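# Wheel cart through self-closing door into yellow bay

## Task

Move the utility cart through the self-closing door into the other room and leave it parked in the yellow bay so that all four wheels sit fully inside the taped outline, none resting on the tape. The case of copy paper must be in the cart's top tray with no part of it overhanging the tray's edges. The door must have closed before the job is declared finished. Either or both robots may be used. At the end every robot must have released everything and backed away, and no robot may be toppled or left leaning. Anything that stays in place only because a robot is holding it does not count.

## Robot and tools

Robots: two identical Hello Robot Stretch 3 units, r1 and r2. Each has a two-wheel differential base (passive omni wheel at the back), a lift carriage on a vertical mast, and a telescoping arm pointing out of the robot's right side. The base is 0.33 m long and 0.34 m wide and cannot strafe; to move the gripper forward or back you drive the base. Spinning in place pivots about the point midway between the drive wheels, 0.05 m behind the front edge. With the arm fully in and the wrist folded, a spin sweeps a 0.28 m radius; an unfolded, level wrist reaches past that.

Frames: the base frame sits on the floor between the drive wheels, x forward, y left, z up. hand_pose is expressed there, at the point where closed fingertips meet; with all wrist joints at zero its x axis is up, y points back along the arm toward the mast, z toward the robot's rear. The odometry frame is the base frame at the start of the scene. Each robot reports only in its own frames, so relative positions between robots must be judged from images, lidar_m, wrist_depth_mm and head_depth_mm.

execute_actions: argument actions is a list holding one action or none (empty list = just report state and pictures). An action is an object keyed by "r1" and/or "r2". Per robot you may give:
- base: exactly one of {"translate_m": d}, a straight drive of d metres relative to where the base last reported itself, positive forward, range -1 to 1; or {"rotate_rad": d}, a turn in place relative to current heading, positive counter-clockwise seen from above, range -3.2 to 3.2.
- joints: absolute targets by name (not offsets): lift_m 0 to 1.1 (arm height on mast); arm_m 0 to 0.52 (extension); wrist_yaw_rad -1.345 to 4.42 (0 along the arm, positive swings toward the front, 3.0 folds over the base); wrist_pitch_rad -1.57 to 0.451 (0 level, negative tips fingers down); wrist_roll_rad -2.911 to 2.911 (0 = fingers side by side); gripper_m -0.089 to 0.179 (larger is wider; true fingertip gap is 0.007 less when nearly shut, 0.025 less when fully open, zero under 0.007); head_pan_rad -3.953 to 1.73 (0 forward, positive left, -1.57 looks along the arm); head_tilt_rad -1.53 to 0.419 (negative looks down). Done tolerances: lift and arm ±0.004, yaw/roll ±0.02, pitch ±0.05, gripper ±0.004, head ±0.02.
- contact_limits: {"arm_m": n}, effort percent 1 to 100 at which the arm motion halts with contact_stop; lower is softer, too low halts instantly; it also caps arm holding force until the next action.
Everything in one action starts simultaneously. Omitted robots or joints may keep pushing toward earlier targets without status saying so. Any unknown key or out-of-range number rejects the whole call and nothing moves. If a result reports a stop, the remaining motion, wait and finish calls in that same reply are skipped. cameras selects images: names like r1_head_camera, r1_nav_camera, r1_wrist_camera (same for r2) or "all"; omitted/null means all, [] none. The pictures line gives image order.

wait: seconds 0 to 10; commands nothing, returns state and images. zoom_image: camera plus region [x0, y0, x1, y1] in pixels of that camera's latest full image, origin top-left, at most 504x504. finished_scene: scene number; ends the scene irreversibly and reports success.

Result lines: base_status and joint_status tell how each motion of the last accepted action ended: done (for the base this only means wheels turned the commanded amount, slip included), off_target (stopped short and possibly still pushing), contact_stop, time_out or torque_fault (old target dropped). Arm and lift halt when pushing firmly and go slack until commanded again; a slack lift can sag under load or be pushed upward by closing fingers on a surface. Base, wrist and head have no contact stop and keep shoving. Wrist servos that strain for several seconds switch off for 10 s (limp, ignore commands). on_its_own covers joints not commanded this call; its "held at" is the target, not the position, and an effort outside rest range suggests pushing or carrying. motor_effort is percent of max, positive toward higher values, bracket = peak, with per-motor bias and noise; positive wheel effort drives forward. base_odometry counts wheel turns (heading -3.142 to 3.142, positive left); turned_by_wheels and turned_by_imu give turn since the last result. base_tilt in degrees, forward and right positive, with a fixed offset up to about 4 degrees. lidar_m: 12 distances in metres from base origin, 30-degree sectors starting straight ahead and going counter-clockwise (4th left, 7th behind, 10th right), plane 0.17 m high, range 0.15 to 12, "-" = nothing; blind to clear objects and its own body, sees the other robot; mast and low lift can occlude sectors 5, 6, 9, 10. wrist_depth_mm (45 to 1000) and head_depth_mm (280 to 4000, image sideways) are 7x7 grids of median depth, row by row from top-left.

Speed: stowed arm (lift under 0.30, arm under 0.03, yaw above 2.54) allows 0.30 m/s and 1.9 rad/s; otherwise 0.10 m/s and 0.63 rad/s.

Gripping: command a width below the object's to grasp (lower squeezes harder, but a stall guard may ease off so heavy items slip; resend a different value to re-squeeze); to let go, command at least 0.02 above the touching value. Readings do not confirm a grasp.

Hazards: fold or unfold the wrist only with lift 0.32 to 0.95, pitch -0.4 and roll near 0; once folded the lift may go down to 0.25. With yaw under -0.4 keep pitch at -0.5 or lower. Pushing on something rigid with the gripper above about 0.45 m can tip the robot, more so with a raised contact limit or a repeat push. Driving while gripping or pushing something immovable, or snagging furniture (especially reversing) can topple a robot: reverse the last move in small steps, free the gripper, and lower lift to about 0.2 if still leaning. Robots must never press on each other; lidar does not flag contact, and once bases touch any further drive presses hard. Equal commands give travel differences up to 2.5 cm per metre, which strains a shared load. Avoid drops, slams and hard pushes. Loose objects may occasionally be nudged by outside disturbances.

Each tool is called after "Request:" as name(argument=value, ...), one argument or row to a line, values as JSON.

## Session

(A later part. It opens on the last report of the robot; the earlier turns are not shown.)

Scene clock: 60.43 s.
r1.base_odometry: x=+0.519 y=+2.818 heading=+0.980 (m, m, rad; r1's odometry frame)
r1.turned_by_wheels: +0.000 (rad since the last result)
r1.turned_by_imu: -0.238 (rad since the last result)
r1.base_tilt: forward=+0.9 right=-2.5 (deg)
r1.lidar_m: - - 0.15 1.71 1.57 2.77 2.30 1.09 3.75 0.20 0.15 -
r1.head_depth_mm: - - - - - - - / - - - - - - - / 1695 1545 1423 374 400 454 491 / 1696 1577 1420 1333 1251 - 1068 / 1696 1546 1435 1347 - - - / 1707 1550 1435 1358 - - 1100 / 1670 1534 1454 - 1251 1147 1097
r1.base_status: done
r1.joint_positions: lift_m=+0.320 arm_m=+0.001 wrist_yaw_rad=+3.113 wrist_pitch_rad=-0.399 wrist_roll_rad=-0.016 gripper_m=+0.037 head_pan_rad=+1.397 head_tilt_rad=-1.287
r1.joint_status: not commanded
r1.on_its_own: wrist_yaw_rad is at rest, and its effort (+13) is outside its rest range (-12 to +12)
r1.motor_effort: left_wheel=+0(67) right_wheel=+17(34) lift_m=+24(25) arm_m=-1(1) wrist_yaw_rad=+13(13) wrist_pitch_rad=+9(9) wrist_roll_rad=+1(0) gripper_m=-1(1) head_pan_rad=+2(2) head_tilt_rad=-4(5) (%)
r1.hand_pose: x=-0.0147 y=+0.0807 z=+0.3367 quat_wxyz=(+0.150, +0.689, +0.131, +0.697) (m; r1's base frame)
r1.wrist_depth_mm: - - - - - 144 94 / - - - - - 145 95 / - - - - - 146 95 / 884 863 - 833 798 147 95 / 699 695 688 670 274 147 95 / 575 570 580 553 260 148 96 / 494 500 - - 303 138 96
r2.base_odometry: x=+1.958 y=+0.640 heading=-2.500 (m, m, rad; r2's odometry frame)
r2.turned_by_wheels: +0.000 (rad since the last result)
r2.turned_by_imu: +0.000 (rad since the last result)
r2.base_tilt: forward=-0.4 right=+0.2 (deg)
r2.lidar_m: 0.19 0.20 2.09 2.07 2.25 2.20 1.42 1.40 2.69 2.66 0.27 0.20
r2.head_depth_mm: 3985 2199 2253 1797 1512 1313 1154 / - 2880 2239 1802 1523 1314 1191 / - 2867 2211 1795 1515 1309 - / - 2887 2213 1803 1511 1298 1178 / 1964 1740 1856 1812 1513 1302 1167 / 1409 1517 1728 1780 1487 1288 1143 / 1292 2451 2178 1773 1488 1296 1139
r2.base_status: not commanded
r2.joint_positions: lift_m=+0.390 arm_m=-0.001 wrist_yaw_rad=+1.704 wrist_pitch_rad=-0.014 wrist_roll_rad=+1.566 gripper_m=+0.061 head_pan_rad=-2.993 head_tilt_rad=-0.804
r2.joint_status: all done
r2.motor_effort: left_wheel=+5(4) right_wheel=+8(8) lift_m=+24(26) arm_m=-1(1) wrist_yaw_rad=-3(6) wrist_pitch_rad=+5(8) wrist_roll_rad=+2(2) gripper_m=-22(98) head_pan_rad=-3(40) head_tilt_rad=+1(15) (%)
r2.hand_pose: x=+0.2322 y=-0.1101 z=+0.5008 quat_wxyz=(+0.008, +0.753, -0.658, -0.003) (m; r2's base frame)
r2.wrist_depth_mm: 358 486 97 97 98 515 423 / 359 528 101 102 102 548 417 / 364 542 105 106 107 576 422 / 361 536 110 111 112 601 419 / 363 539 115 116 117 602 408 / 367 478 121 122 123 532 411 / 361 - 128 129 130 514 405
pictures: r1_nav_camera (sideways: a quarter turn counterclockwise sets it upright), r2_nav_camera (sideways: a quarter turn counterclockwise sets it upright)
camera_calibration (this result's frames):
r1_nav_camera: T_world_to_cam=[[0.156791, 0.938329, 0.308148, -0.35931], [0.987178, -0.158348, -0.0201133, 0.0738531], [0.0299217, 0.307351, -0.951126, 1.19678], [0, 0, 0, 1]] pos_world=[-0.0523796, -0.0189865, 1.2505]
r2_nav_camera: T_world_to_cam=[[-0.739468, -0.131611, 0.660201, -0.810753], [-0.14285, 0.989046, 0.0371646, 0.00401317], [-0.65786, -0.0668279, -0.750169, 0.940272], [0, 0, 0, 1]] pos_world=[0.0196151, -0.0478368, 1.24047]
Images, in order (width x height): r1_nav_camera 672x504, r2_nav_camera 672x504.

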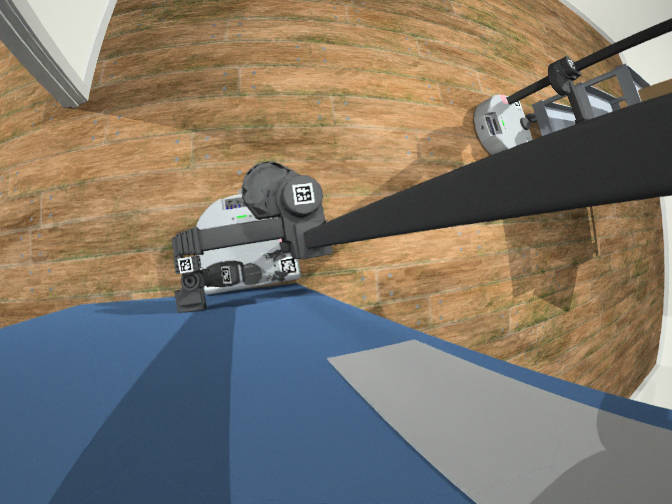

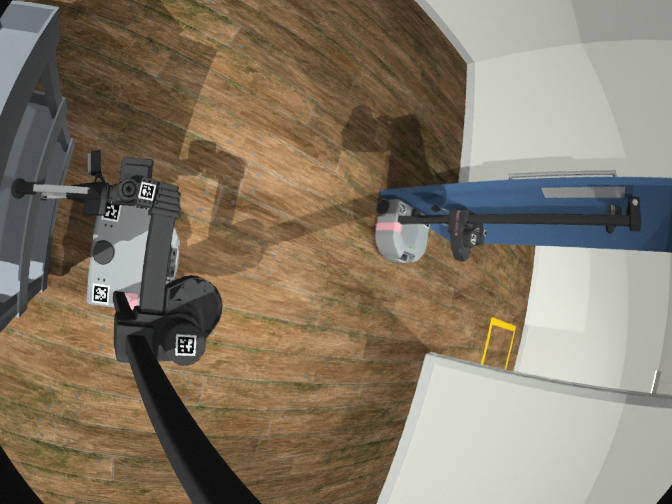

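Request:
execute_actions(
  actions=[
    {"r1":{"base":{"translate_m":0.14}},"r2":{"base":{"rotate_rad":-0.2},"joints":{"head_pan_rad":-1.57,"head_tilt_rad":-1.4}}},
  ],
  cameras=[],
)

Request:
execute_actions(
  actions=[
    {"r2":{"base":{"translate_m":-1}}},
  ],
  cameras=[],
)

Request:
execute_actions(
  actions=[
    {"r2":{"base":{"translate_m":-0.3}}},
  ],
  cameras=[],
)

Request:
execute_actions(
  actions=[
    {"r2":{"base":{"rotate_rad":0.27}}},
  ],
  cameras=[],
)

Request:
execute_actions(
  actions=[
    {"r2":{"base":{"translate_m":-0.5}}},
  ],
  cameras=["r1_nav_camera","r2_nav_camera"],
)

Scene clock: 67.67 s.
r1.base_odometry: x=+0.597 y=+2.934 heading=+0.980 (m, m, rad; r1's odometry frame)
r1.turned_by_wheels: +0.000 (rad since the last result)
r1.turned_by_imu: -0.132 (rad since the last result)
r1.base_tilt: forward=+0.8 right=-2.5 (deg)
r1.lidar_m: - - 0.15 5.03 1.62 2.99 2.84 1.18 1.22 0.20 0.15 -
r1.head_depth_mm: - - - - - - - / 1704 - - - - 309 317 / 1703 1553 1441 406 455 516 504 / 1693 1561 1443 1327 1251 - 1069 / 1688 1562 1439 1331 - - - / 1700 1557 1435 1349 - - 1101 / 1711 1567 1452 - 1267 1150 1091
r1.base_status: done
r1.joint_positions: lift_m=+0.320 arm_m=+0.001 wrist_yaw_rad=+3.112 wrist_pitch_rad=-0.399 wrist_roll_rad=-0.016 gripper_m=+0.037 head_pan_rad=+1.397 head_tilt_rad=-1.287
r1.joint_status: not commanded
r1.on_its_own: wrist_yaw_rad is at rest, and its effort (+13) is outside its rest range (-12 to +12)
r1.motor_effort: left_wheel=+0(6) right_wheel=+12(27) lift_m=+24(24) arm_m=-1(1) wrist_yaw_rad=+13(14) wrist_pitch_rad=+9(8) wrist_roll_rad=+0(0) gripper_m=+0(0) head_pan_rad=+2(2) head_tilt_rad=-5(5) (%)
r1.hand_pose: x=-0.0146 y=+0.0807 z=+0.3367 quat_wxyz=(+0.150, +0.689, +0.131, +0.697) (m; r1's base frame)
r1.wrist_depth_mm: - - - - - 167 106 / - - - - - 167 106 / - - - - - 167 106 / 882 863 - 830 824 168 106 / 706 688 676 669 658 167 106 / 583 573 588 555 302 167 106 / 489 496 - - 356 154 106
r2.base_odometry: x=+1.958 y=+0.640 heading=-2.700 (m, m, rad; r2's odometry frame)
r2.turned_by_wheels: -0.200 (rad since the last result)
r2.turned_by_imu: -0.201 (rad since the last result)
r2.base_tilt: forward=-0.3 right=+0.3 (deg)
r2.lidar_m: 0.18 0.18 0.21 2.07 2.12 2.30 2.17 1.45 2.83 2.67 0.33 0.20
r2.head_depth_mm: 1473 1432 1360 1309 1267 1213 1187 / 1472 1411 1360 1310 1271 - 1183 / 1470 1404 1352 1305 - - - / 1467 1400 1341 - - 1197 1162 / 1455 1395 1330 1294 1239 1201 1164 / 1432 1384 1326 1283 1097 1070 1149 / 1432 1380 1324 806 763 744 1141
r2.base_status: done
r2.joint_positions: lift_m=+0.390 arm_m=-0.001 wrist_yaw_rad=+1.735 wrist_pitch_rad=-0.024 wrist_roll_rad=+1.572 gripper_m=+0.061 head_pan_rad=-1.577 head_tilt_rad=-1.384
r2.joint_status: all done
r2.on_its_own: wrist_yaw_rad is held at +1.743, not at your +1.700, by its stall guard, which is not easing now
r2.motor_effort: left_wheel=+5(18) right_wheel=-4(18) lift_m=+24(25) arm_m=+0(1) wrist_yaw_rad=+10(49) wrist_pitch_rad=+8(8) wrist_roll_rad=-2(1) gripper_m=-17(22) head_pan_rad=+3(40) head_tilt_rad=-9(43) (%)
r2.hand_pose: x=+0.2308 y=-0.1023 z=+0.4982 quat_wxyz=(+0.009, +0.763, -0.647, -0.008) (m; r2's base frame)
r2.wrist_depth_mm: 385 - 129 130 132 853 387 / 369 554 131 132 134 563 412 / 366 547 132 134 136 600 412 / 366 551 135 136 138 588 407 / 369 560 137 138 140 588 410 / 372 519 138 140 141 546 410 / 371 - 140 142 144 513 407
pictures: none
No camera images: the call's "cameras" was empty. Leave "cameras" out to get every camera's image.

Scene clock: 78.70 s.
r1.base_odometry: x=+0.597 y=+2.934 heading=+0.980 (m, m, rad; r1's odometry frame)
r1.turned_by_wheels: +0.000 (rad since the last result)
r1.turned_by_imu: +0.002 (rad since the last result)
r1.base_tilt: forward=+0.9 right=-2.4 (deg)
r1.lidar_m: - - 0.15 5.02 0.76 0.81 2.84 1.18 1.22 0.20 0.15 -
r1.head_depth_mm: - - - - - - - / 1717 - - - - 309 317 / 1697 1551 1437 406 455 518 505 / 1700 1557 1428 1335 1254 - 1068 / 1700 1548 1441 1333 - - - / 1683 1560 1433 1352 - - 1098 / 1694 1569 1448 - 1258 1154 1095
r1.base_status: not commanded
r1.joint_positions: lift_m=+0.320 arm_m=+0.001 wrist_yaw_rad=+3.112 wrist_pitch_rad=-0.399 wrist_roll_rad=-0.016 gripper_m=+0.037 head_pan_rad=+1.397 head_tilt_rad=-1.287
r1.joint_status: not commanded
r1.on_its_own: wrist_yaw_rad is at rest, and its effort (+14) is outside its rest range (-12 to +12)
r1.motor_effort: left_wheel=+0(0) right_wheel=+11(12) lift_m=+24(24) arm_m=-1(1) wrist_yaw_rad=+14(13) wrist_pitch_rad=+9(8) wrist_roll_rad=+0(0) gripper_m=+0(1) head_pan_rad=+2(2) head_tilt_rad=-5(5) (%)
r1.hand_pose: x=-0.0146 y=+0.0807 z=+0.3367 quat_wxyz=(+0.150, +0.689, +0.131, +0.697) (m; r1's base frame)
r1.wrist_depth_mm: - - - - - 167 106 / - - - - - 168 106 / 649 865 - - - 168 106 / 789 855 - 826 817 167 107 / 696 689 679 664 665 167 106 / 575 570 589 555 304 167 106 / 488 499 - - 355 154 106
r2.base_odometry: x=+2.862 y=+1.068 heading=-2.700 (m, m, rad; r2's odometry frame)
r2.turned_by_wheels: +0.000 (rad since the last result)
r2.turned_by_imu: -0.003 (rad since the last result)
r2.base_tilt: forward=-0.3 right=+0.3 (deg)
r2.lidar_m: 0.24 0.27 2.12 2.01 1.79 1.25 1.17 1.24 0.80 0.96 0.28 0.24
r2.head_depth_mm: 843 1246 1362 1311 1269 1226 1180 / 864 1237 1354 1314 1274 - 1179 / 1321 1315 1350 1315 - - - / 1458 1397 1342 - - 1198 1170 / 1440 1378 1340 1295 1241 1207 1159 / 1436 1379 1328 1147 1233 1196 1164 / 1426 1373 799 804 1070 1179 1159
r2.base_status: done
r2.joint_positions: lift_m=+0.390 arm_m=-0.001 wrist_yaw_rad=+1.541 wrist_pitch_rad=-0.025 wrist_roll_rad=+1.578 gripper_m=+0.061 head_pan_rad=-1.577 head_tilt_rad=-1.384
r2.joint_status: not commanded
r2.on_its_own: wrist_yaw_rad is held at +1.545, not at your +1.700, by its stall guard, which is not easing now
r2.motor_effort: left_wheel=+4(8) right_wheel=-8(24) lift_m=+24(25) arm_m=+0(0) wrist_yaw_rad=+5(38) wrist_pitch_rad=+9(9) wrist_roll_rad=-4(4) gripper_m=-16(17) head_pan_rad=+3(3) head_tilt_rad=-9(8) (%)
r2.hand_pose: x=+0.2341 y=-0.1517 z=+0.4980 quat_wxyz=(+0.007, +0.696, -0.718, -0.011) (m; r2's base frame)
r2.wrist_depth_mm: 366 545 110 111 112 590 411 / 368 553 114 116 117 596 415 / 368 544 120 121 123 599 411 / 370 553 126 127 129 594 407 / 370 554 133 133 136 589 408 / 369 515 139 141 143 554 406 / 369 - 149 150 153 494 403
pictures: none
No camera images: the call's "cameras" was empty. Leave "cameras" out to get every camera's image.

Scene clock: 82.77 s.
r1.base_odometry: x=+0.597 y=+2.934 heading=+0.980 (m, m, rad; r1's odometry frame)
r1.turned_by_wheels: +0.000 (rad since the last result)
r1.turned_by_imu: +0.001 (rad since the last result)
r1.base_tilt: forward=+0.8 right=-2.5 (deg)
r1.lidar_m: - - 0.15 5.03 0.62 0.56 0.82 1.18 1.22 0.20 0.15 -
r1.head_depth_mm: - - - - - - - / 1714 - - - - 309 317 / 1699 1549 1425 407 455 518 505 / 1695 1568 1432 1327 1254 - 1073 / 1705 1548 1435 1332 - - - / 1687 1567 1446 1352 - - 1101 / 1688 1547 1401 - 1266 1151 1095
r1.base_status: not commanded
r1.joint_positions: lift_m=+0.320 arm_m=+0.001 wrist_yaw_rad=+3.112 wrist_pitch_rad=-0.399 wrist_roll_rad=-0.016 gripper_m=+0.037 head_pan_rad=+1.397 head_tilt_rad=-1.287
r1.joint_status: not commanded
r1.on_its_own: wrist_yaw_rad is at rest, and its effort (+13) is outside its rest range (-12 to +12)
r1.motor_effort: left_wheel=+0(1) right_wheel=+12(12) lift_m=+25(24) arm_m=-1(1) wrist_yaw_rad=+13(13) wrist_pitch_rad=+9(9) wrist_roll_rad=+0(0) gripper_m=-1(1) head_pan_rad=+2(2) head_tilt_rad=-4(4) (%)
r1.hand_pose: x=-0.0146 y=+0.0807 z=+0.3367 quat_wxyz=(+0.150, +0.689, +0.131, +0.697) (m; r1's base frame)
r1.wrist_depth_mm: - - - - - 168 106 / - - - - - 167 106 / 812 725 - - - 167 106 / 528 824 - 845 822 167 106 / 652 691 682 672 664 168 106 / 557 571 585 555 301 167 106 / 494 498 - - 354 154 106
r2.base_odometry: x=+3.133 y=+1.196 heading=-2.699 (m, m, rad; r2's odometry frame)
r2.turned_by_wheels: +0.000 (rad since the last result)
r2.turned_by_imu: -0.001 (rad since the last result)
r2.base_tilt: forward=-0.5 right=+0.2 (deg)
r2.lidar_m: 0.25 0.31 2.10 1.99 1.33 0.93 0.87 1.26 0.94 0.77 0.28 0.25
r2.head_depth_mm: 1173 1414 1365 1307 1273 1219 1181 / 1174 1393 1355 1301 1272 - 1190 / 1190 1230 1351 1314 - - - / 841 1232 1326 - - 1191 1165 / 823 1233 1336 1307 1249 1201 1165 / 1439 1390 1325 1147 1238 1198 1156 / 1433 1364 816 803 1078 1190 1150
r2.base_status: done
r2.joint_positions: lift_m=+0.390 arm_m=-0.001 wrist_yaw_rad=+1.493 wrist_pitch_rad=-0.025 wrist_roll_rad=+1.583 gripper_m=+0.061 head_pan_rad=-1.577 head_tilt_rad=-1.384
r2.joint_status: not commanded
r2.on_its_own: wrist_yaw_rad is held at +1.497, not at your +1.700, by its stall guard, which is not easing now
r2.motor_effort: left_wheel=+4(5) right_wheel=-8(23) lift_m=+25(24) arm_m=+0(0) wrist_yaw_rad=+5(36) wrist_pitch_rad=+9(9) wrist_roll_rad=-7(6) gripper_m=-16(15) head_pan_rad=+2(3) head_tilt_rad=-9(9) (%)
r2.hand_pose: x=+0.2334 y=-0.1638 z=+0.4980 quat_wxyz=(+0.005, +0.679, -0.734, -0.013) (m; r2's base frame)
r2.wrist_depth_mm: 368 499 103 104 105 596 410 / 366 512 109 110 111 595 405 / 370 555 115 116 118 592 408 / 370 547 122 124 126 590 406 / 367 554 131 132 135 584 412 / 369 519 139 141 143 514 408 / 374 - 153 152 157 468 404
pictures: none
No camera images: the call's "cameras" was empty. Leave "cameras" out to get every camera's image.

Scene clock: 84.83 s.
r1.base_odometry: x=+0.597 y=+2.934 heading=+0.980 (m, m, rad; r1's odometry frame)
r1.turned_by_wheels: +0.000 (rad since the last result)
r1.turned_by_imu: +0.000 (rad since the last result)
r1.base_tilt: forward=+0.8 right=-2.5 (deg)
r1.lidar_m: - - 0.15 5.04 0.67 0.62 0.82 1.18 1.22 0.20 0.15 -
r1.head_depth_mm: - - - - - - - / 1707 - - - - 309 318 / 1692 1544 1432 406 456 517 505 / 1686 1540 1445 1323 1252 - 1068 / 1705 1563 1434 1323 - - - / 1701 1561 1454 1347 - - 1101 / 1692 1557 1425 - 1254 1150 1098
r1.base_status: not commanded
r1.joint_positions: lift_m=+0.320 arm_m=+0.001 wrist_yaw_rad=+3.112 wrist_pitch_rad=-0.399 wrist_roll_rad=-0.016 gripper_m=+0.037 head_pan_rad=+1.397 head_tilt_rad=-1.287
r1.joint_status: not commanded
r1.on_its_own: wrist_yaw_rad is at rest, and its effort (+14) is outside its rest range (-12 to +12)
r1.motor_effort: left_wheel=+0(0) right_wheel=+11(12) lift_m=+24(24) arm_m=-1(1) wrist_yaw_rad=+14(13) wrist_pitch_rad=+8(9) wrist_roll_rad=+1(0) gripper_m=-1(0) head_pan_rad=+2(2) head_tilt_rad=-5(5) (%)
r1.hand_pose: x=-0.0146 y=+0.0807 z=+0.3367 quat_wxyz=(+0.150, +0.689, +0.131, +0.697) (m; r1's base frame)
r1.wrist_depth_mm: - - - - - 167 106 / - - - - - 168 106 / 816 724 - - - 168 106 / 562 823 - 840 817 167 106 / 681 677 684 671 661 168 106 / 574 571 584 554 303 167 106 / 492 498 - - 353 154 106
r2.base_odometry: x=+3.134 y=+1.196 heading=-2.430 (m, m, rad; r2's odometry frame)
r2.turned_by_wheels: +0.270 (rad since the last result)
r2.turned_by_imu: +0.271 (rad since the last result)
r2.base_tilt: forward=-0.4 right=+0.1 (deg)
r2.lidar_m: 0.30 2.40 2.00 1.96 1.05 0.87 3.79 1.02 0.82 0.77 0.27 0.27
r2.head_depth_mm: 931 1290 1371 1310 1272 1216 1183 / 842 1231 1336 1305 1279 - 1186 / 824 1216 1328 1308 - - - / 1456 1390 1341 - - 1204 1171 / 1445 1394 1340 1295 1249 1198 1158 / 1440 1382 817 1140 1236 1204 1160 / 1449 474 821 806 1218 1195 1157
r2.base_status: done
r2.joint_positions: lift_m=+0.390 arm_m=-0.001 wrist_yaw_rad=+1.445 wrist_pitch_rad=-0.023 wrist_roll_rad=+1.582 gripper_m=+0.061 head_pan_rad=-1.577 head_tilt_rad=-1.384
r2.joint_status: not commanded
r2.on_its_own: wrist_yaw_rad is held at +1.438, not at your +1.700, by its stall guard, which is not easing now
r2.motor_effort: left_wheel=-3(17) right_wheel=+9(25) lift_m=+25(25) arm_m=+0(0) wrist_yaw_rad=-6(58) wrist_pitch_rad=+8(9) wrist_roll_rad=-7(7) gripper_m=-15(14) head_pan_rad=+3(2) head_tilt_rad=-8(9) (%)
r2.hand_pose: x=+0.2322 y=-0.1761 z=+0.4986 quat_wxyz=(+0.004, +0.661, -0.750, -0.012) (m; r2's base frame)
r2.wrist_depth_mm: 368 75 74 75 76 78 410 / 368 85 82 83 83 87 409 / 368 474 91 92 93 525 412 / 366 509 103 103 105 569 407 / 369 - 117 118 120 541 406 / 370 - 136 139 140 470 407 / 368 - 171 167 184 744 386
pictures: none
No camera images: the call's "cameras" was empty. Leave "cameras" out to get every camera's image.

Scene clock: 90.83 s.
r1.base_odometry: x=+0.597 y=+2.934 heading=+0.980 (m, m, rad; r1's odometry frame)
r1.turned_by_wheels: +0.000 (rad since the last result)
r1.turned_by_imu: +0.001 (rad since the last result)
r1.base_tilt: forward=+0.9 right=-2.4 (deg)
r1.lidar_m: - - 0.15 5.04 0.52 0.41 0.41 0.44 1.22 0.20 0.15 -
r1.head_depth_mm: - - - - - - - / 1723 - - - - 308 318 / 1692 1549 1430 406 455 517 506 / 1708 1563 1438 1332 1255 - 1065 / 1691 1558 1444 1331 - - - / 1698 1556 1440 1355 - - 1095 / 1700 1562 1440 - 1234 1128 1093
r1.base_status: not commanded
r1.joint_positions: lift_m=+0.320 arm_m=+0.001 wrist_yaw_rad=+3.112 wrist_pitch_rad=-0.399 wrist_roll_rad=-0.016 gripper_m=+0.037 head_pan_rad=+1.397 head_tilt_rad=-1.287
r1.joint_status: not commanded
r1.on_its_own: wrist_yaw_rad is at rest, and its effort (+14) is outside its rest range (-12 to +12)
r1.motor_effort: left_wheel=+0(0) right_wheel=+12(11) lift_m=+25(24) arm_m=-1(1) wrist_yaw_rad=+14(13) wrist_pitch_rad=+8(9) wrist_roll_rad=+0(0) gripper_m=-1(0) head_pan_rad=+2(3) head_tilt_rad=-4(5) (%)
r1.hand_pose: x=-0.0146 y=+0.0807 z=+0.3367 quat_wxyz=(+0.150, +0.689, +0.131, +0.697) (m; r1's base frame)
r1.wrist_depth_mm: - - - - - 167 106 / - - - - - 168 106 / - - - - - 167 106 / 514 852 - 842 821 167 106 / 441 634 680 666 657 167 106 / 536 567 591 554 303 167 106 / 490 499 - - 357 154 106
r2.base_odometry: x=+3.512 y=+1.523 heading=-2.430 (m, m, rad; r2's odometry frame)
r2.turned_by_wheels: +0.000 (rad since the last result)
r2.turned_by_imu: -0.002 (rad since the last result)
r2.base_tilt: forward=-0.4 right=+0.0 (deg)
r2.lidar_m: 0.26 2.51 2.10 0.87 0.47 0.42 3.30 0.89 0.75 0.75 0.28 0.26
r2.head_depth_mm: 875 1124 1361 1320 1275 1222 901 / 924 1188 1364 1305 1271 - 1117 / 960 1252 1355 1305 - - - / 1008 1338 1352 - - 1202 1167 / 919 1213 1332 1303 1237 1200 1158 / 860 1205 1174 1140 1233 1199 1160 / 848 599 823 794 1080 1190 1152
r2.base_status: done
r2.joint_positions: lift_m=+0.390 arm_m=-0.001 wrist_yaw_rad=+1.461 wrist_pitch_rad=-0.023 wrist_roll_rad=+1.589 gripper_m=+0.061 head_pan_rad=-1.577 head_tilt_rad=-1.384
r2.joint_status: not commanded
r2.on_its_own: wrist_yaw_rad is held at +1.438, not at your +1.700, by its stall guard, which is not easing now; wrist_yaw_rad is at rest, and its effort (-26) is outside its rest range (-12 to +12)
r2.motor_effort: left_wheel=+1(14) right_wheel=-6(19) lift_m=+25(25) arm_m=+0(0) wrist_yaw_rad=-26(27) wrist_pitch_rad=+8(8) wrist_roll_rad=-10(11) gripper_m=-16(16) head_pan_rad=+3(2) head_tilt_rad=-8(9) (%)
r2.hand_pose: x=+0.2327 y=-0.1719 z=+0.4986 quat_wxyz=(+0.001, +0.667, -0.745, -0.015) (m; r2's base frame)
r2.wrist_depth_mm: 367 514 102 103 104 561 410 / 369 512 107 108 110 605 413 / 366 547 114 115 116 599 405 / 366 558 120 122 124 595 410 / 369 554 129 131 134 588 406 / 366 513 138 140 142 527 407 / 369 - 151 151 156 462 411
pictures: r1_nav_camera (sideways: a quarter turn counterclockwise sets it upright), r2_nav_camera (sideways: a quarter turn counterclockwise sets it upright)
camera_calibration (this result's frames):
r1_nav_camera: T_world_to_cam=[[0.156791, 0.938329, 0.308148, -0.35931], [0.987178, -0.158348, -0.0201133, 0.0738531], [0.0299217, 0.307351, -0.951126, 1.19678], [0, 0, 0, 1]] pos_world=[-0.0523796, -0.0189865, 1.2505]
r2_nav_camera: T_world_to_cam=[[0.014738, -0.989905, 0.140963, -0.139052], [-0.99937, -0.0100331, 0.0340295, 0.0133471], [-0.0322717, -0.141375, -0.98943, 1.24727], [0, 0, 0, 1]] pos_world=[0.0556396, 0.0388189, 1.25324]
Images, in order (width x height): r1_nav_camera 672x504, r2_nav_camera 672x504.

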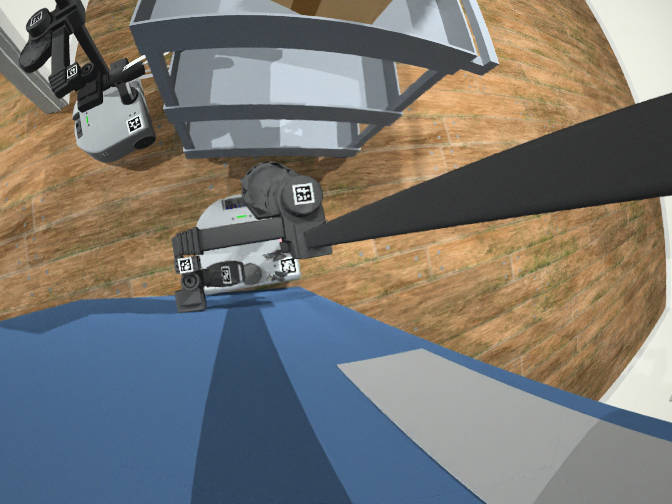

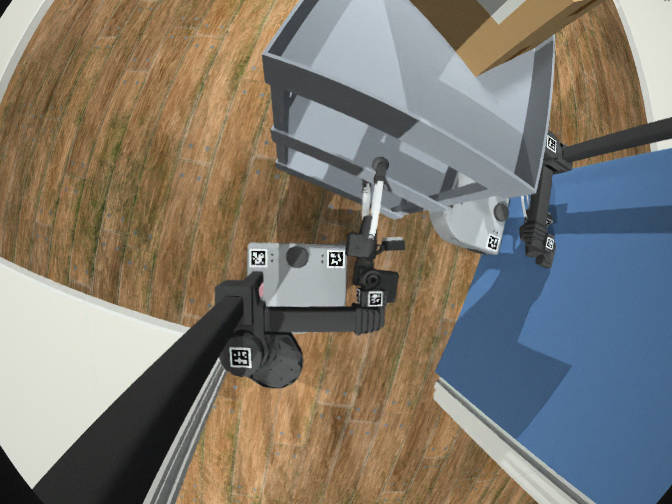

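Request:
execute_actions(
  actions=[
    {"r2":{"base":{"translate_m":-0.3}}},
  ],
  cameras=[],
)

Request:
execute_actions(
  actions=[
    {"r2":{"base":{"rotate_rad":-0.25},"joints":{"wrist_yaw_rad":1.6}}},
  ],
  cameras=[],
)

Request:
execute_actions(
  actions=[
    {"r2":{"base":{"translate_m":-0.6}}},
  ],
  cameras=["r2_nav_camera"],
)

Request:
execute_actions(
  actions=[
    {"r2":{"base":{"rotate_rad":-0.35}}},
  ],
  cameras=[],
)

Request:
execute_actions(
  actions=[
    {"r2":{"base":{"translate_m":-1}}},
  ],
  cameras=["r2_nav_camera"],
)

Scene clock: 99.83 s.
r1.base_odometry: x=+0.597 y=+2.934 heading=+0.980 (m, m, rad; r1's odometry frame)
r1.turned_by_wheels: +0.000 (rad since the last result)
r1.turned_by_imu: +0.001 (rad since the last result)
r1.base_tilt: forward=+0.8 right=-2.4 (deg)
r1.lidar_m: - - 0.15 5.03 4.29 0.40 0.38 0.39 0.50 0.20 0.15 -
r1.head_depth_mm: - - - - - - - / 1716 - - - - 309 318 / 1698 1566 1429 405 455 517 505 / 1698 1545 1423 1336 1247 - 1070 / 1707 1560 1431 1335 - - - / 1706 1556 1448 1352 - - 1092 / 1705 1558 1444 - 1256 1030 987
r1.base_status: not commanded
r1.joint_positions: lift_m=+0.320 arm_m=+0.001 wrist_yaw_rad=+3.112 wrist_pitch_rad=-0.399 wrist_roll_rad=-0.016 gripper_m=+0.037 head_pan_rad=+1.397 head_tilt_rad=-1.287
r1.joint_status: not commanded
r1.on_its_own: wrist_yaw_rad is at rest, and its effort (+14) is outside its rest range (-12 to +12)
r1.motor_effort: left_wheel=+0(0) right_wheel=+12(12) lift_m=+24(24) arm_m=-1(1) wrist_yaw_rad=+14(13) wrist_pitch_rad=+9(9) wrist_roll_rad=+0(0) gripper_m=+0(1) head_pan_rad=+2(2) head_tilt_rad=-5(4) (%)
r1.hand_pose: x=-0.0146 y=+0.0807 z=+0.3367 quat_wxyz=(+0.150, +0.689, +0.131, +0.697) (m; r1's base frame)
r1.wrist_depth_mm: - - - - - 167 106 / - - - - - 167 106 / - - - - - 168 106 / 881 870 - 846 813 167 106 / 692 692 681 670 657 167 106 / 577 569 584 551 302 166 106 / 487 497 - - 355 154 106
r2.base_odometry: x=+3.739 y=+1.719 heading=-2.429 (m, m, rad; r2's odometry frame)
r2.turned_by_wheels: +0.000 (rad since the last result)
r2.turned_by_imu: -0.001 (rad since the last result)
r2.base_tilt: forward=-0.1 right=+0.1 (deg)
r2.lidar_m: 0.24 0.26 2.16 0.26 0.26 3.02 3.00 3.10 0.64 0.65 0.29 0.24
r2.head_depth_mm: 816 1408 1372 1314 1281 1215 1181 / 816 1097 1359 1303 1269 - 1183 / 818 1080 1349 1313 - - - / 859 1137 1348 - - 1200 856 / 901 1218 1335 1297 1243 1211 1161 / 952 1308 1322 1146 1232 1193 1157 / 1004 1229 812 794 1068 1188 1149
r2.base_status: done
r2.joint_positions: lift_m=+0.390 arm_m=-0.001 wrist_yaw_rad=+1.461 wrist_pitch_rad=-0.024 wrist_roll_rad=+1.584 gripper_m=+0.061 head_pan_rad=-1.577 head_tilt_rad=-1.384
r2.joint_status: not commanded
r2.on_its_own: wrist_yaw_rad is held at +1.438, not at your +1.700, by its stall guard, which is not easing now; wrist_yaw_rad is at rest, and its effort (-25) is outside its rest range (-12 to +12)
r2.motor_effort: left_wheel=+1(7) right_wheel=-6(20) lift_m=+24(25) arm_m=+0(0) wrist_yaw_rad=-25(26) wrist_pitch_rad=+8(8) wrist_roll_rad=-7(10) gripper_m=-16(17) head_pan_rad=+2(3) head_tilt_rad=-9(9) (%)
r2.hand_pose: x=+0.2327 y=-0.1721 z=+0.4983 quat_wxyz=(+0.004, +0.667, -0.745, -0.013) (m; r2's base frame)
r2.wrist_depth_mm: 364 - 119 120 121 737 390 / 367 553 122 123 125 594 412 / 368 540 127 127 130 590 410 / 370 554 130 132 134 594 411 / 373 554 135 136 139 586 411 / 368 519 139 141 142 565 404 / 367 - 145 146 149 520 405
pictures: none
No camera images: the call's "cameras" was empty. Leave "cameras" out to get every camera's image.

Scene clock: 101.17 s.
r1.base_odometry: x=+0.597 y=+2.934 heading=+0.980 (m, m, rad; r1's odometry frame)
r1.turned_by_wheels: +0.000 (rad since the last result)
r1.turned_by_imu: +0.000 (rad since the last result)
r1.base_tilt: forward=+0.9 right=-2.5 (deg)
r1.lidar_m: - - 0.15 5.02 4.31 0.41 0.38 0.39 0.49 0.20 0.15 -
r1.head_depth_mm: - - - - - - - / 1718 - - - - 308 318 / 1694 1557 1443 406 454 517 506 / 1703 1557 1432 1321 1257 - 1072 / 1709 1548 1432 1340 - - - / 1692 1550 1451 1356 - - 1095 / 1705 1546 1465 - 1256 1040 975
r1.base_status: not commanded
r1.joint_positions: lift_m=+0.320 arm_m=+0.001 wrist_yaw_rad=+3.112 wrist_pitch_rad=-0.399 wrist_roll_rad=-0.016 gripper_m=+0.037 head_pan_rad=+1.397 head_tilt_rad=-1.287
r1.joint_status: not commanded
r1.on_its_own: wrist_yaw_rad is at rest, and its effort (+13) is outside its rest range (-12 to +12)
r1.motor_effort: left_wheel=+0(0) right_wheel=+13(12) lift_m=+24(24) arm_m=-1(1) wrist_yaw_rad=+13(13) wrist_pitch_rad=+8(9) wrist_roll_rad=+1(0) gripper_m=+0(0) head_pan_rad=+2(2) head_tilt_rad=-5(5) (%)
r1.hand_pose: x=-0.0146 y=+0.0807 z=+0.3367 quat_wxyz=(+0.150, +0.689, +0.131, +0.697) (m; r1's base frame)
r1.wrist_depth_mm: - - - - - 167 106 / - - - - - 167 106 / - - - - - 168 107 / 892 869 - 827 810 167 106 / 696 689 673 670 665 167 106 / 572 570 585 553 302 167 106 / 485 497 - - 354 154 106
r2.base_odometry: x=+3.739 y=+1.719 heading=-2.679 (m, m, rad; r2's odometry frame)
r2.turned_by_wheels: -0.250 (rad since the last result)
r2.turned_by_imu: -0.252 (rad since the last result)
r2.base_tilt: forward=-0.4 right=+0.2 (deg)
r2.lidar_m: 0.20 0.20 2.27 0.46 0.27 0.33 3.01 3.09 0.72 0.64 0.31 0.21
r2.head_depth_mm: 1489 1414 1359 1317 1274 1212 662 / 1467 1412 1363 1300 1276 - 659 / 888 1394 1346 1312 - - - / 850 1151 1339 - - 1204 1166 / 831 1114 1329 1297 1244 1202 1163 / 841 1130 1322 1288 1224 1187 1157 / 854 1152 1322 797 765 744 1150
r2.base_status: done
r2.joint_positions: lift_m=+0.390 arm_m=-0.001 wrist_yaw_rad=+1.637 wrist_pitch_rad=-0.025 wrist_roll_rad=+1.575 gripper_m=+0.061 head_pan_rad=-1.577 head_tilt_rad=-1.384
r2.joint_status: wrist_yaw_rad off_target (ended at +1.637, target +1.600)
r2.on_its_own: wrist_yaw_rad is at rest, and its effort (-42) is outside its rest range (-12 to +12)
r2.motor_effort: left_wheel=+10(12) right_wheel=-9(19) lift_m=+25(25) arm_m=+0(0) wrist_yaw_rad=-42(55) wrist_pitch_rad=+9(8) wrist_roll_rad=-3(7) gripper_m=-16(15) head_pan_rad=+2(3) head_tilt_rad=-9(9) (%)
r2.hand_pose: x=+0.2336 y=-0.1272 z=+0.4981 quat_wxyz=(+0.008, +0.730, -0.683, -0.010) (m; r2's base frame)
r2.wrist_depth_mm: 376 - 129 130 132 850 383 / 368 551 131 133 135 582 410 / 371 556 133 134 136 598 411 / 369 554 136 137 139 594 404 / 369 564 138 139 141 594 407 / 373 523 140 142 143 544 403 / 373 520 142 144 145 515 404
pictures: none
No camera images: the call's "cameras" was empty. Leave "cameras" out to get every camera's image.

Scene clock: 108.23 s.
r1.base_odometry: x=+0.597 y=+2.934 heading=+0.980 (m, m, rad; r1's odometry frame)
r1.turned_by_wheels: +0.000 (rad since the last result)
r1.turned_by_imu: +0.001 (rad since the last result)
r1.base_tilt: forward=+0.9 right=-2.5 (deg)
r1.lidar_m: - - 0.15 5.03 4.29 3.00 2.84 0.63 0.63 0.20 0.15 -
r1.head_depth_mm: - - - - - - - / 1727 - - - - 308 317 / 1714 1550 1437 405 455 517 505 / 1703 1551 1442 1330 1254 - 1063 / 1702 1552 1429 1336 - - - / 1698 1557 1440 1361 - - 1094 / 1712 1571 1451 - 1265 1145 1096
r1.base_status: not commanded
r1.joint_positions: lift_m=+0.320 arm_m=+0.001 wrist_yaw_rad=+3.112 wrist_pitch_rad=-0.399 wrist_roll_rad=-0.016 gripper_m=+0.037 head_pan_rad=+1.397 head_tilt_rad=-1.287
r1.joint_status: not commanded
r1.on_its_own: wrist_yaw_rad is at rest, and its effort (+14) is outside its rest range (-12 to +12)
r1.motor_effort: left_wheel=+0(0) right_wheel=+11(13) lift_m=+24(24) arm_m=-1(1) wrist_yaw_rad=+14(13) wrist_pitch_rad=+9(9) wrist_roll_rad=+0(0) gripper_m=-2(0) head_pan_rad=+2(2) head_tilt_rad=-4(5) (%)
r1.hand_pose: x=-0.0146 y=+0.0807 z=+0.3367 quat_wxyz=(+0.150, +0.689, +0.131, +0.697) (m; r1's base frame)
r1.wrist_depth_mm: - - - - - 167 106 / - - - - - 167 106 / - - - - - 167 106 / 877 861 - 851 819 167 106 / 710 690 678 666 660 167 106 / 568 568 579 556 302 166 106 / 486 504 - - 355 154 106
r2.base_odometry: x=+4.276 y=+1.987 heading=-2.679 (m, m, rad; r2's odometry frame)
r2.turned_by_wheels: +0.000 (rad since the last result)
r2.turned_by_imu: -0.002 (rad since the last result)
r2.base_tilt: forward=-0.4 right=+0.1 (deg)
r2.lidar_m: 0.17 0.17 0.53 1.27 2.17 2.55 2.42 2.48 2.76 1.89 0.33 0.20
r2.head_depth_mm: 1480 1411 1369 1312 1284 1215 1181 / 1479 1408 1359 1309 1266 - 1188 / 1460 1405 1345 1318 - - - / 1449 1397 1333 - - 1197 1163 / 1442 1396 1342 1304 1245 1197 1162 / 1439 1384 1332 1283 1100 1189 1154 / 1437 1372 1317 806 768 753 1148
r2.base_status: done
r2.joint_positions: lift_m=+0.390 arm_m=-0.001 wrist_yaw_rad=+1.535 wrist_pitch_rad=-0.025 wrist_roll_rad=+1.569 gripper_m=+0.061 head_pan_rad=-1.577 head_tilt_rad=-1.384
r2.joint_status: not commanded
r2.on_its_own: wrist_yaw_rad is held at +1.557, not at your +1.600, by its stall guard, which is not easing now; wrist_yaw_rad is at rest, and its effort (+24) is outside its rest range (-12 to +12)
r2.motor_effort: left_wheel=+1(6) right_wheel=-6(23) lift_m=+25(25) arm_m=+0(0) wrist_yaw_rad=+24(42) wrist_pitch_rad=+8(9) wrist_roll_rad=+0(3) gripper_m=-15(16) head_pan_rad=+3(4) head_tilt_rad=-9(9) (%)
r2.hand_pose: x=+0.2340 y=-0.1531 z=+0.4981 quat_wxyz=(+0.010, +0.694, -0.719, -0.008) (m; r2's base frame)
r2.wrist_depth_mm: - - 158 159 162 869 585 / 373 - 154 155 159 850 377 / 364 590 151 152 155 556 413 / 370 551 147 148 152 581 406 / 370 565 144 146 148 587 401 / 376 523 141 143 144 558 408 / 374 521 138 140 142 521 409
pictures: r2_nav_camera (sideways: a quarter turn counterclockwise sets it upright)
camera_calibration (this result's frames):
r2_nav_camera: T_world_to_cam=[[0.0147565, -0.989905, 0.140961, -0.139051], [-0.99937, -0.0100518, 0.0340295, 0.0133471], [-0.032269, -0.141375, -0.98943, 1.24727], [0, 0, 0, 1]] pos_world=[0.0556389, 0.0388198, 1.25324]
Images, in order (width x height): r2_nav_camera 672x504.

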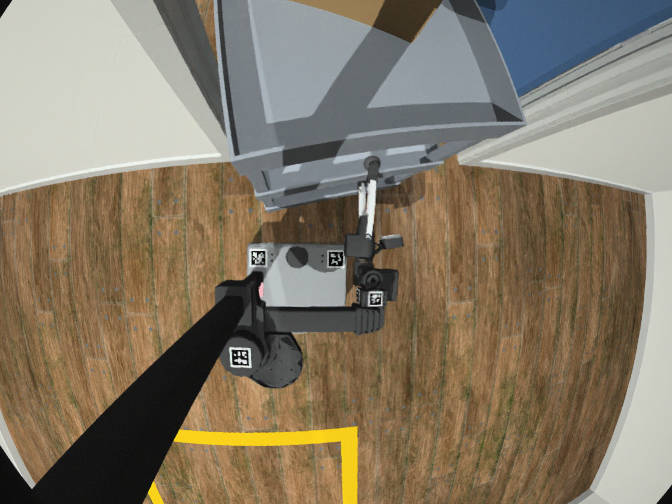

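Scene clock: 110.03 s.
r1.base_odometry: x=+0.597 y=+2.934 heading=+0.980 (m, m, rad; r1's odometry frame)
r1.turned_by_wheels: +0.000 (rad since the last result)
r1.turned_by_imu: +0.000 (rad since the last result)
r1.base_tilt: forward=+0.9 right=-2.5 (deg)
r1.lidar_m: - - 0.15 5.04 4.31 3.00 2.83 0.73 0.68 0.20 0.15 -
r1.head_depth_mm: - - - - - - - / 1727 - - - - 309 318 / 1704 1548 1433 406 455 517 504 / 1696 1547 1433 1328 1258 - 1070 / 1692 1560 1443 1336 - - - / 1687 1561 1434 1355 - - 1096 / 1700 1556 1459 - 1261 1153 1099
r1.base_status: not commanded
r1.joint_positions: lift_m=+0.320 arm_m=+0.001 wrist_yaw_rad=+3.112 wrist_pitch_rad=-0.399 wrist_roll_rad=-0.016 gripper_m=+0.037 head_pan_rad=+1.397 head_tilt_rad=-1.287
r1.joint_status: not commanded
r1.on_its_own: wrist_yaw_rad is at rest, and its effort (+13) is outside its rest range (-12 to +12)
r1.motor_effort: left_wheel=+0(0) right_wheel=+12(11) lift_m=+24(24) arm_m=-1(1) wrist_yaw_rad=+13(12) wrist_pitch_rad=+9(8) wrist_roll_rad=+0(0) gripper_m=-1(0) head_pan_rad=+2(2) head_tilt_rad=-5(5) (%)
r1.hand_pose: x=-0.0146 y=+0.0807 z=+0.3367 quat_wxyz=(+0.150, +0.689, +0.131, +0.697) (m; r1's base frame)
r1.wrist_depth_mm: - - - - - 167 106 / - - - - - 168 106 / - - - - - 167 106 / 882 860 - 844 829 167 106 / 707 686 683 673 665 167 106 / 573 575 583 558 303 167 106 / 492 497 - - 350 154 106
r2.base_odometry: x=+4.276 y=+1.987 heading=-3.028 (m, m, rad; r2's odometry frame)
r2.turned_by_wheels: -0.349 (rad since the last result)
r2.turned_by_imu: -0.350 (rad since the last result)
r2.base_tilt: forward=-0.5 right=+0.0 (deg)
r2.lidar_m: - - 0.48 0.64 2.13 2.30 2.45 2.43 2.62 2.65 1.03 0.15
r2.head_depth_mm: 1483 1422 1367 1313 1277 1217 1181 / 1480 1412 1356 1299 1271 - 1187 / 1468 1405 1355 1326 - - - / 1450 1398 1350 - - 1190 1164 / 1448 1386 1335 1298 1240 1193 1165 / 1439 1376 1331 1291 772 436 1145 / 1434 1382 1327 1283 453 442 432
r2.base_status: done
r2.joint_positions: lift_m=+0.390 arm_m=-0.001 wrist_yaw_rad=+1.597 wrist_pitch_rad=-0.023 wrist_roll_rad=+1.557 gripper_m=+0.061 head_pan_rad=-1.576 head_tilt_rad=-1.384
r2.joint_status: not commanded
r2.on_its_own: wrist_yaw_rad is held at +1.557, not at your +1.600, by its stall guard, which is still easing; left_wheel is at rest, and its effort (+23) is outside its rest range (-18 to +18)
r2.motor_effort: left_wheel=+23(59) right_wheel=-12(29) lift_m=+25(25) arm_m=+0(0) wrist_yaw_rad=-46(100) wrist_pitch_rad=+8(9) wrist_roll_rad=+6(6) gripper_m=-15(15) head_pan_rad=+3(3) head_tilt_rad=-9(9) (%)
r2.hand_pose: x=+0.2342 y=-0.1373 z=+0.4987 quat_wxyz=(+0.014, +0.716, -0.698, -0.003) (m; r2's base frame)
r2.wrist_depth_mm: 221 224 228 222 236 614 541 / - - 235 200 241 249 248 / - - - 183 - 838 365 / 367 - 170 168 - 860 394 / 368 559 154 155 161 558 411 / 372 510 142 143 145 549 402 / 376 531 133 135 137 512 406
pictures: none
No camera images: the call's "cameras" was empty. Leave "cameras" out to get every camera's image.

Scene clock: 121.07 s.
r1.base_odometry: x=+0.597 y=+2.934 heading=+0.980 (m, m, rad; r1's odometry frame)
r1.turned_by_wheels: +0.000 (rad since the last result)
r1.turned_by_imu: +0.002 (rad since the last result)
r1.base_tilt: forward=+0.8 right=-2.5 (deg)
r1.lidar_m: - - 0.15 5.04 4.30 3.00 2.84 1.18 1.22 0.20 0.15 -
r1.head_depth_mm: - - - - - - - / 1722 - - - - 309 318 / 1701 1544 1431 406 455 517 505 / 1713 1555 1441 1326 1245 - 1074 / 1697 1557 1429 1333 - - - / 1703 1562 1430 1353 - - 1087 / 1692 1563 1439 - 1258 1153 1095
r1.base_status: not commanded
r1.joint_positions: lift_m=+0.320 arm_m=+0.001 wrist_yaw_rad=+3.112 wrist_pitch_rad=-0.399 wrist_roll_rad=-0.016 gripper_m=+0.037 head_pan_rad=+1.397 head_tilt_rad=-1.287
r1.joint_status: not commanded
r1.motor_effort: left_wheel=+0(0) right_wheel=+13(12) lift_m=+24(24) arm_m=-1(1) wrist_yaw_rad=+12(13) wrist_pitch_rad=+9(9) wrist_roll_rad=+0(0) gripper_m=+0(0) head_pan_rad=+2(2) head_tilt_rad=-5(5) (%)
r1.hand_pose: x=-0.0146 y=+0.0807 z=+0.3367 quat_wxyz=(+0.150, +0.689, +0.131, +0.697) (m; r1's base frame)
r1.wrist_depth_mm: - - - - - 167 106 / - - - - - 168 106 / - - - - - 168 106 / 884 860 - 846 819 167 106 / 695 685 687 665 657 167 106 / 575 574 593 557 302 167 106 / 492 500 - - 355 154 106
r2.base_odometry: x=+5.270 y=+2.100 heading=-3.028 (m, m, rad; r2's odometry frame)
r2.turned_by_wheels: +0.000 (rad since the last result)
r2.turned_by_imu: -0.004 (rad since the last result)
r2.base_tilt: forward=-0.2 right=+0.1 (deg)
r2.lidar_m: 0.23 0.25 1.41 1.75 1.74 1.87 1.52 1.50 1.63 2.45 0.29 0.23
r2.head_depth_mm: 1475 1412 1365 1316 1274 1218 1182 / 1471 1409 1357 1307 1272 - 1182 / 1464 1401 1358 1312 - - - / 1457 1394 1341 - - 1201 1169 / 1448 1383 1333 1292 1242 1204 1169 / 1445 1381 1329 1141 1231 1197 1155 / 1433 1383 817 797 1069 1177 1160
r2.base_status: done
r2.joint_positions: lift_m=+0.390 arm_m=-0.001 wrist_yaw_rad=+1.607 wrist_pitch_rad=-0.024 wrist_roll_rad=+1.575 gripper_m=+0.061 head_pan_rad=-1.576 head_tilt_rad=-1.384
r2.joint_status: not commanded
r2.motor_effort: left_wheel=+3(11) right_wheel=-7(29) lift_m=+25(25) arm_m=+0(0) wrist_yaw_rad=+11(47) wrist_pitch_rad=+8(8) wrist_roll_rad=-3(6) gripper_m=-15(16) head_pan_rad=+3(2) head_tilt_rad=-9(8) (%)
r2.hand_pose: x=+0.2340 y=-0.1348 z=+0.4982 quat_wxyz=(+0.008, +0.720, -0.694, -0.010) (m; r2's base frame)
r2.wrist_depth_mm: 363 544 111 112 113 558 413 / 368 549 116 117 119 608 412 / 370 547 121 122 124 587 412 / 369 551 127 128 131 592 413 / 369 553 133 135 137 598 405 / 373 514 140 142 143 554 409 / 375 - 149 150 153 501 405
pictures: r2_nav_camera (sideways: a quarter turn counterclockwise sets it upright)
camera_calibration (this result's frames):
r2_nav_camera: T_world_to_cam=[[0.0152146, -0.989922, 0.140794, -0.138836], [-0.999366, -0.0105202, 0.0340268, 0.0133506], [-0.0322027, -0.141222, -0.989454, 1.2473], [0, 0, 0, 1]] pos_world=[0.055621, 0.038851, 1.25324]
Images, in order (width x height): r2_nav_camera 672x504.

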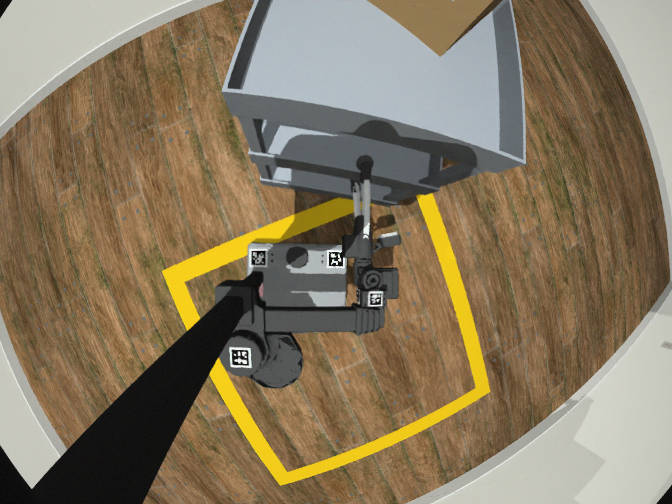

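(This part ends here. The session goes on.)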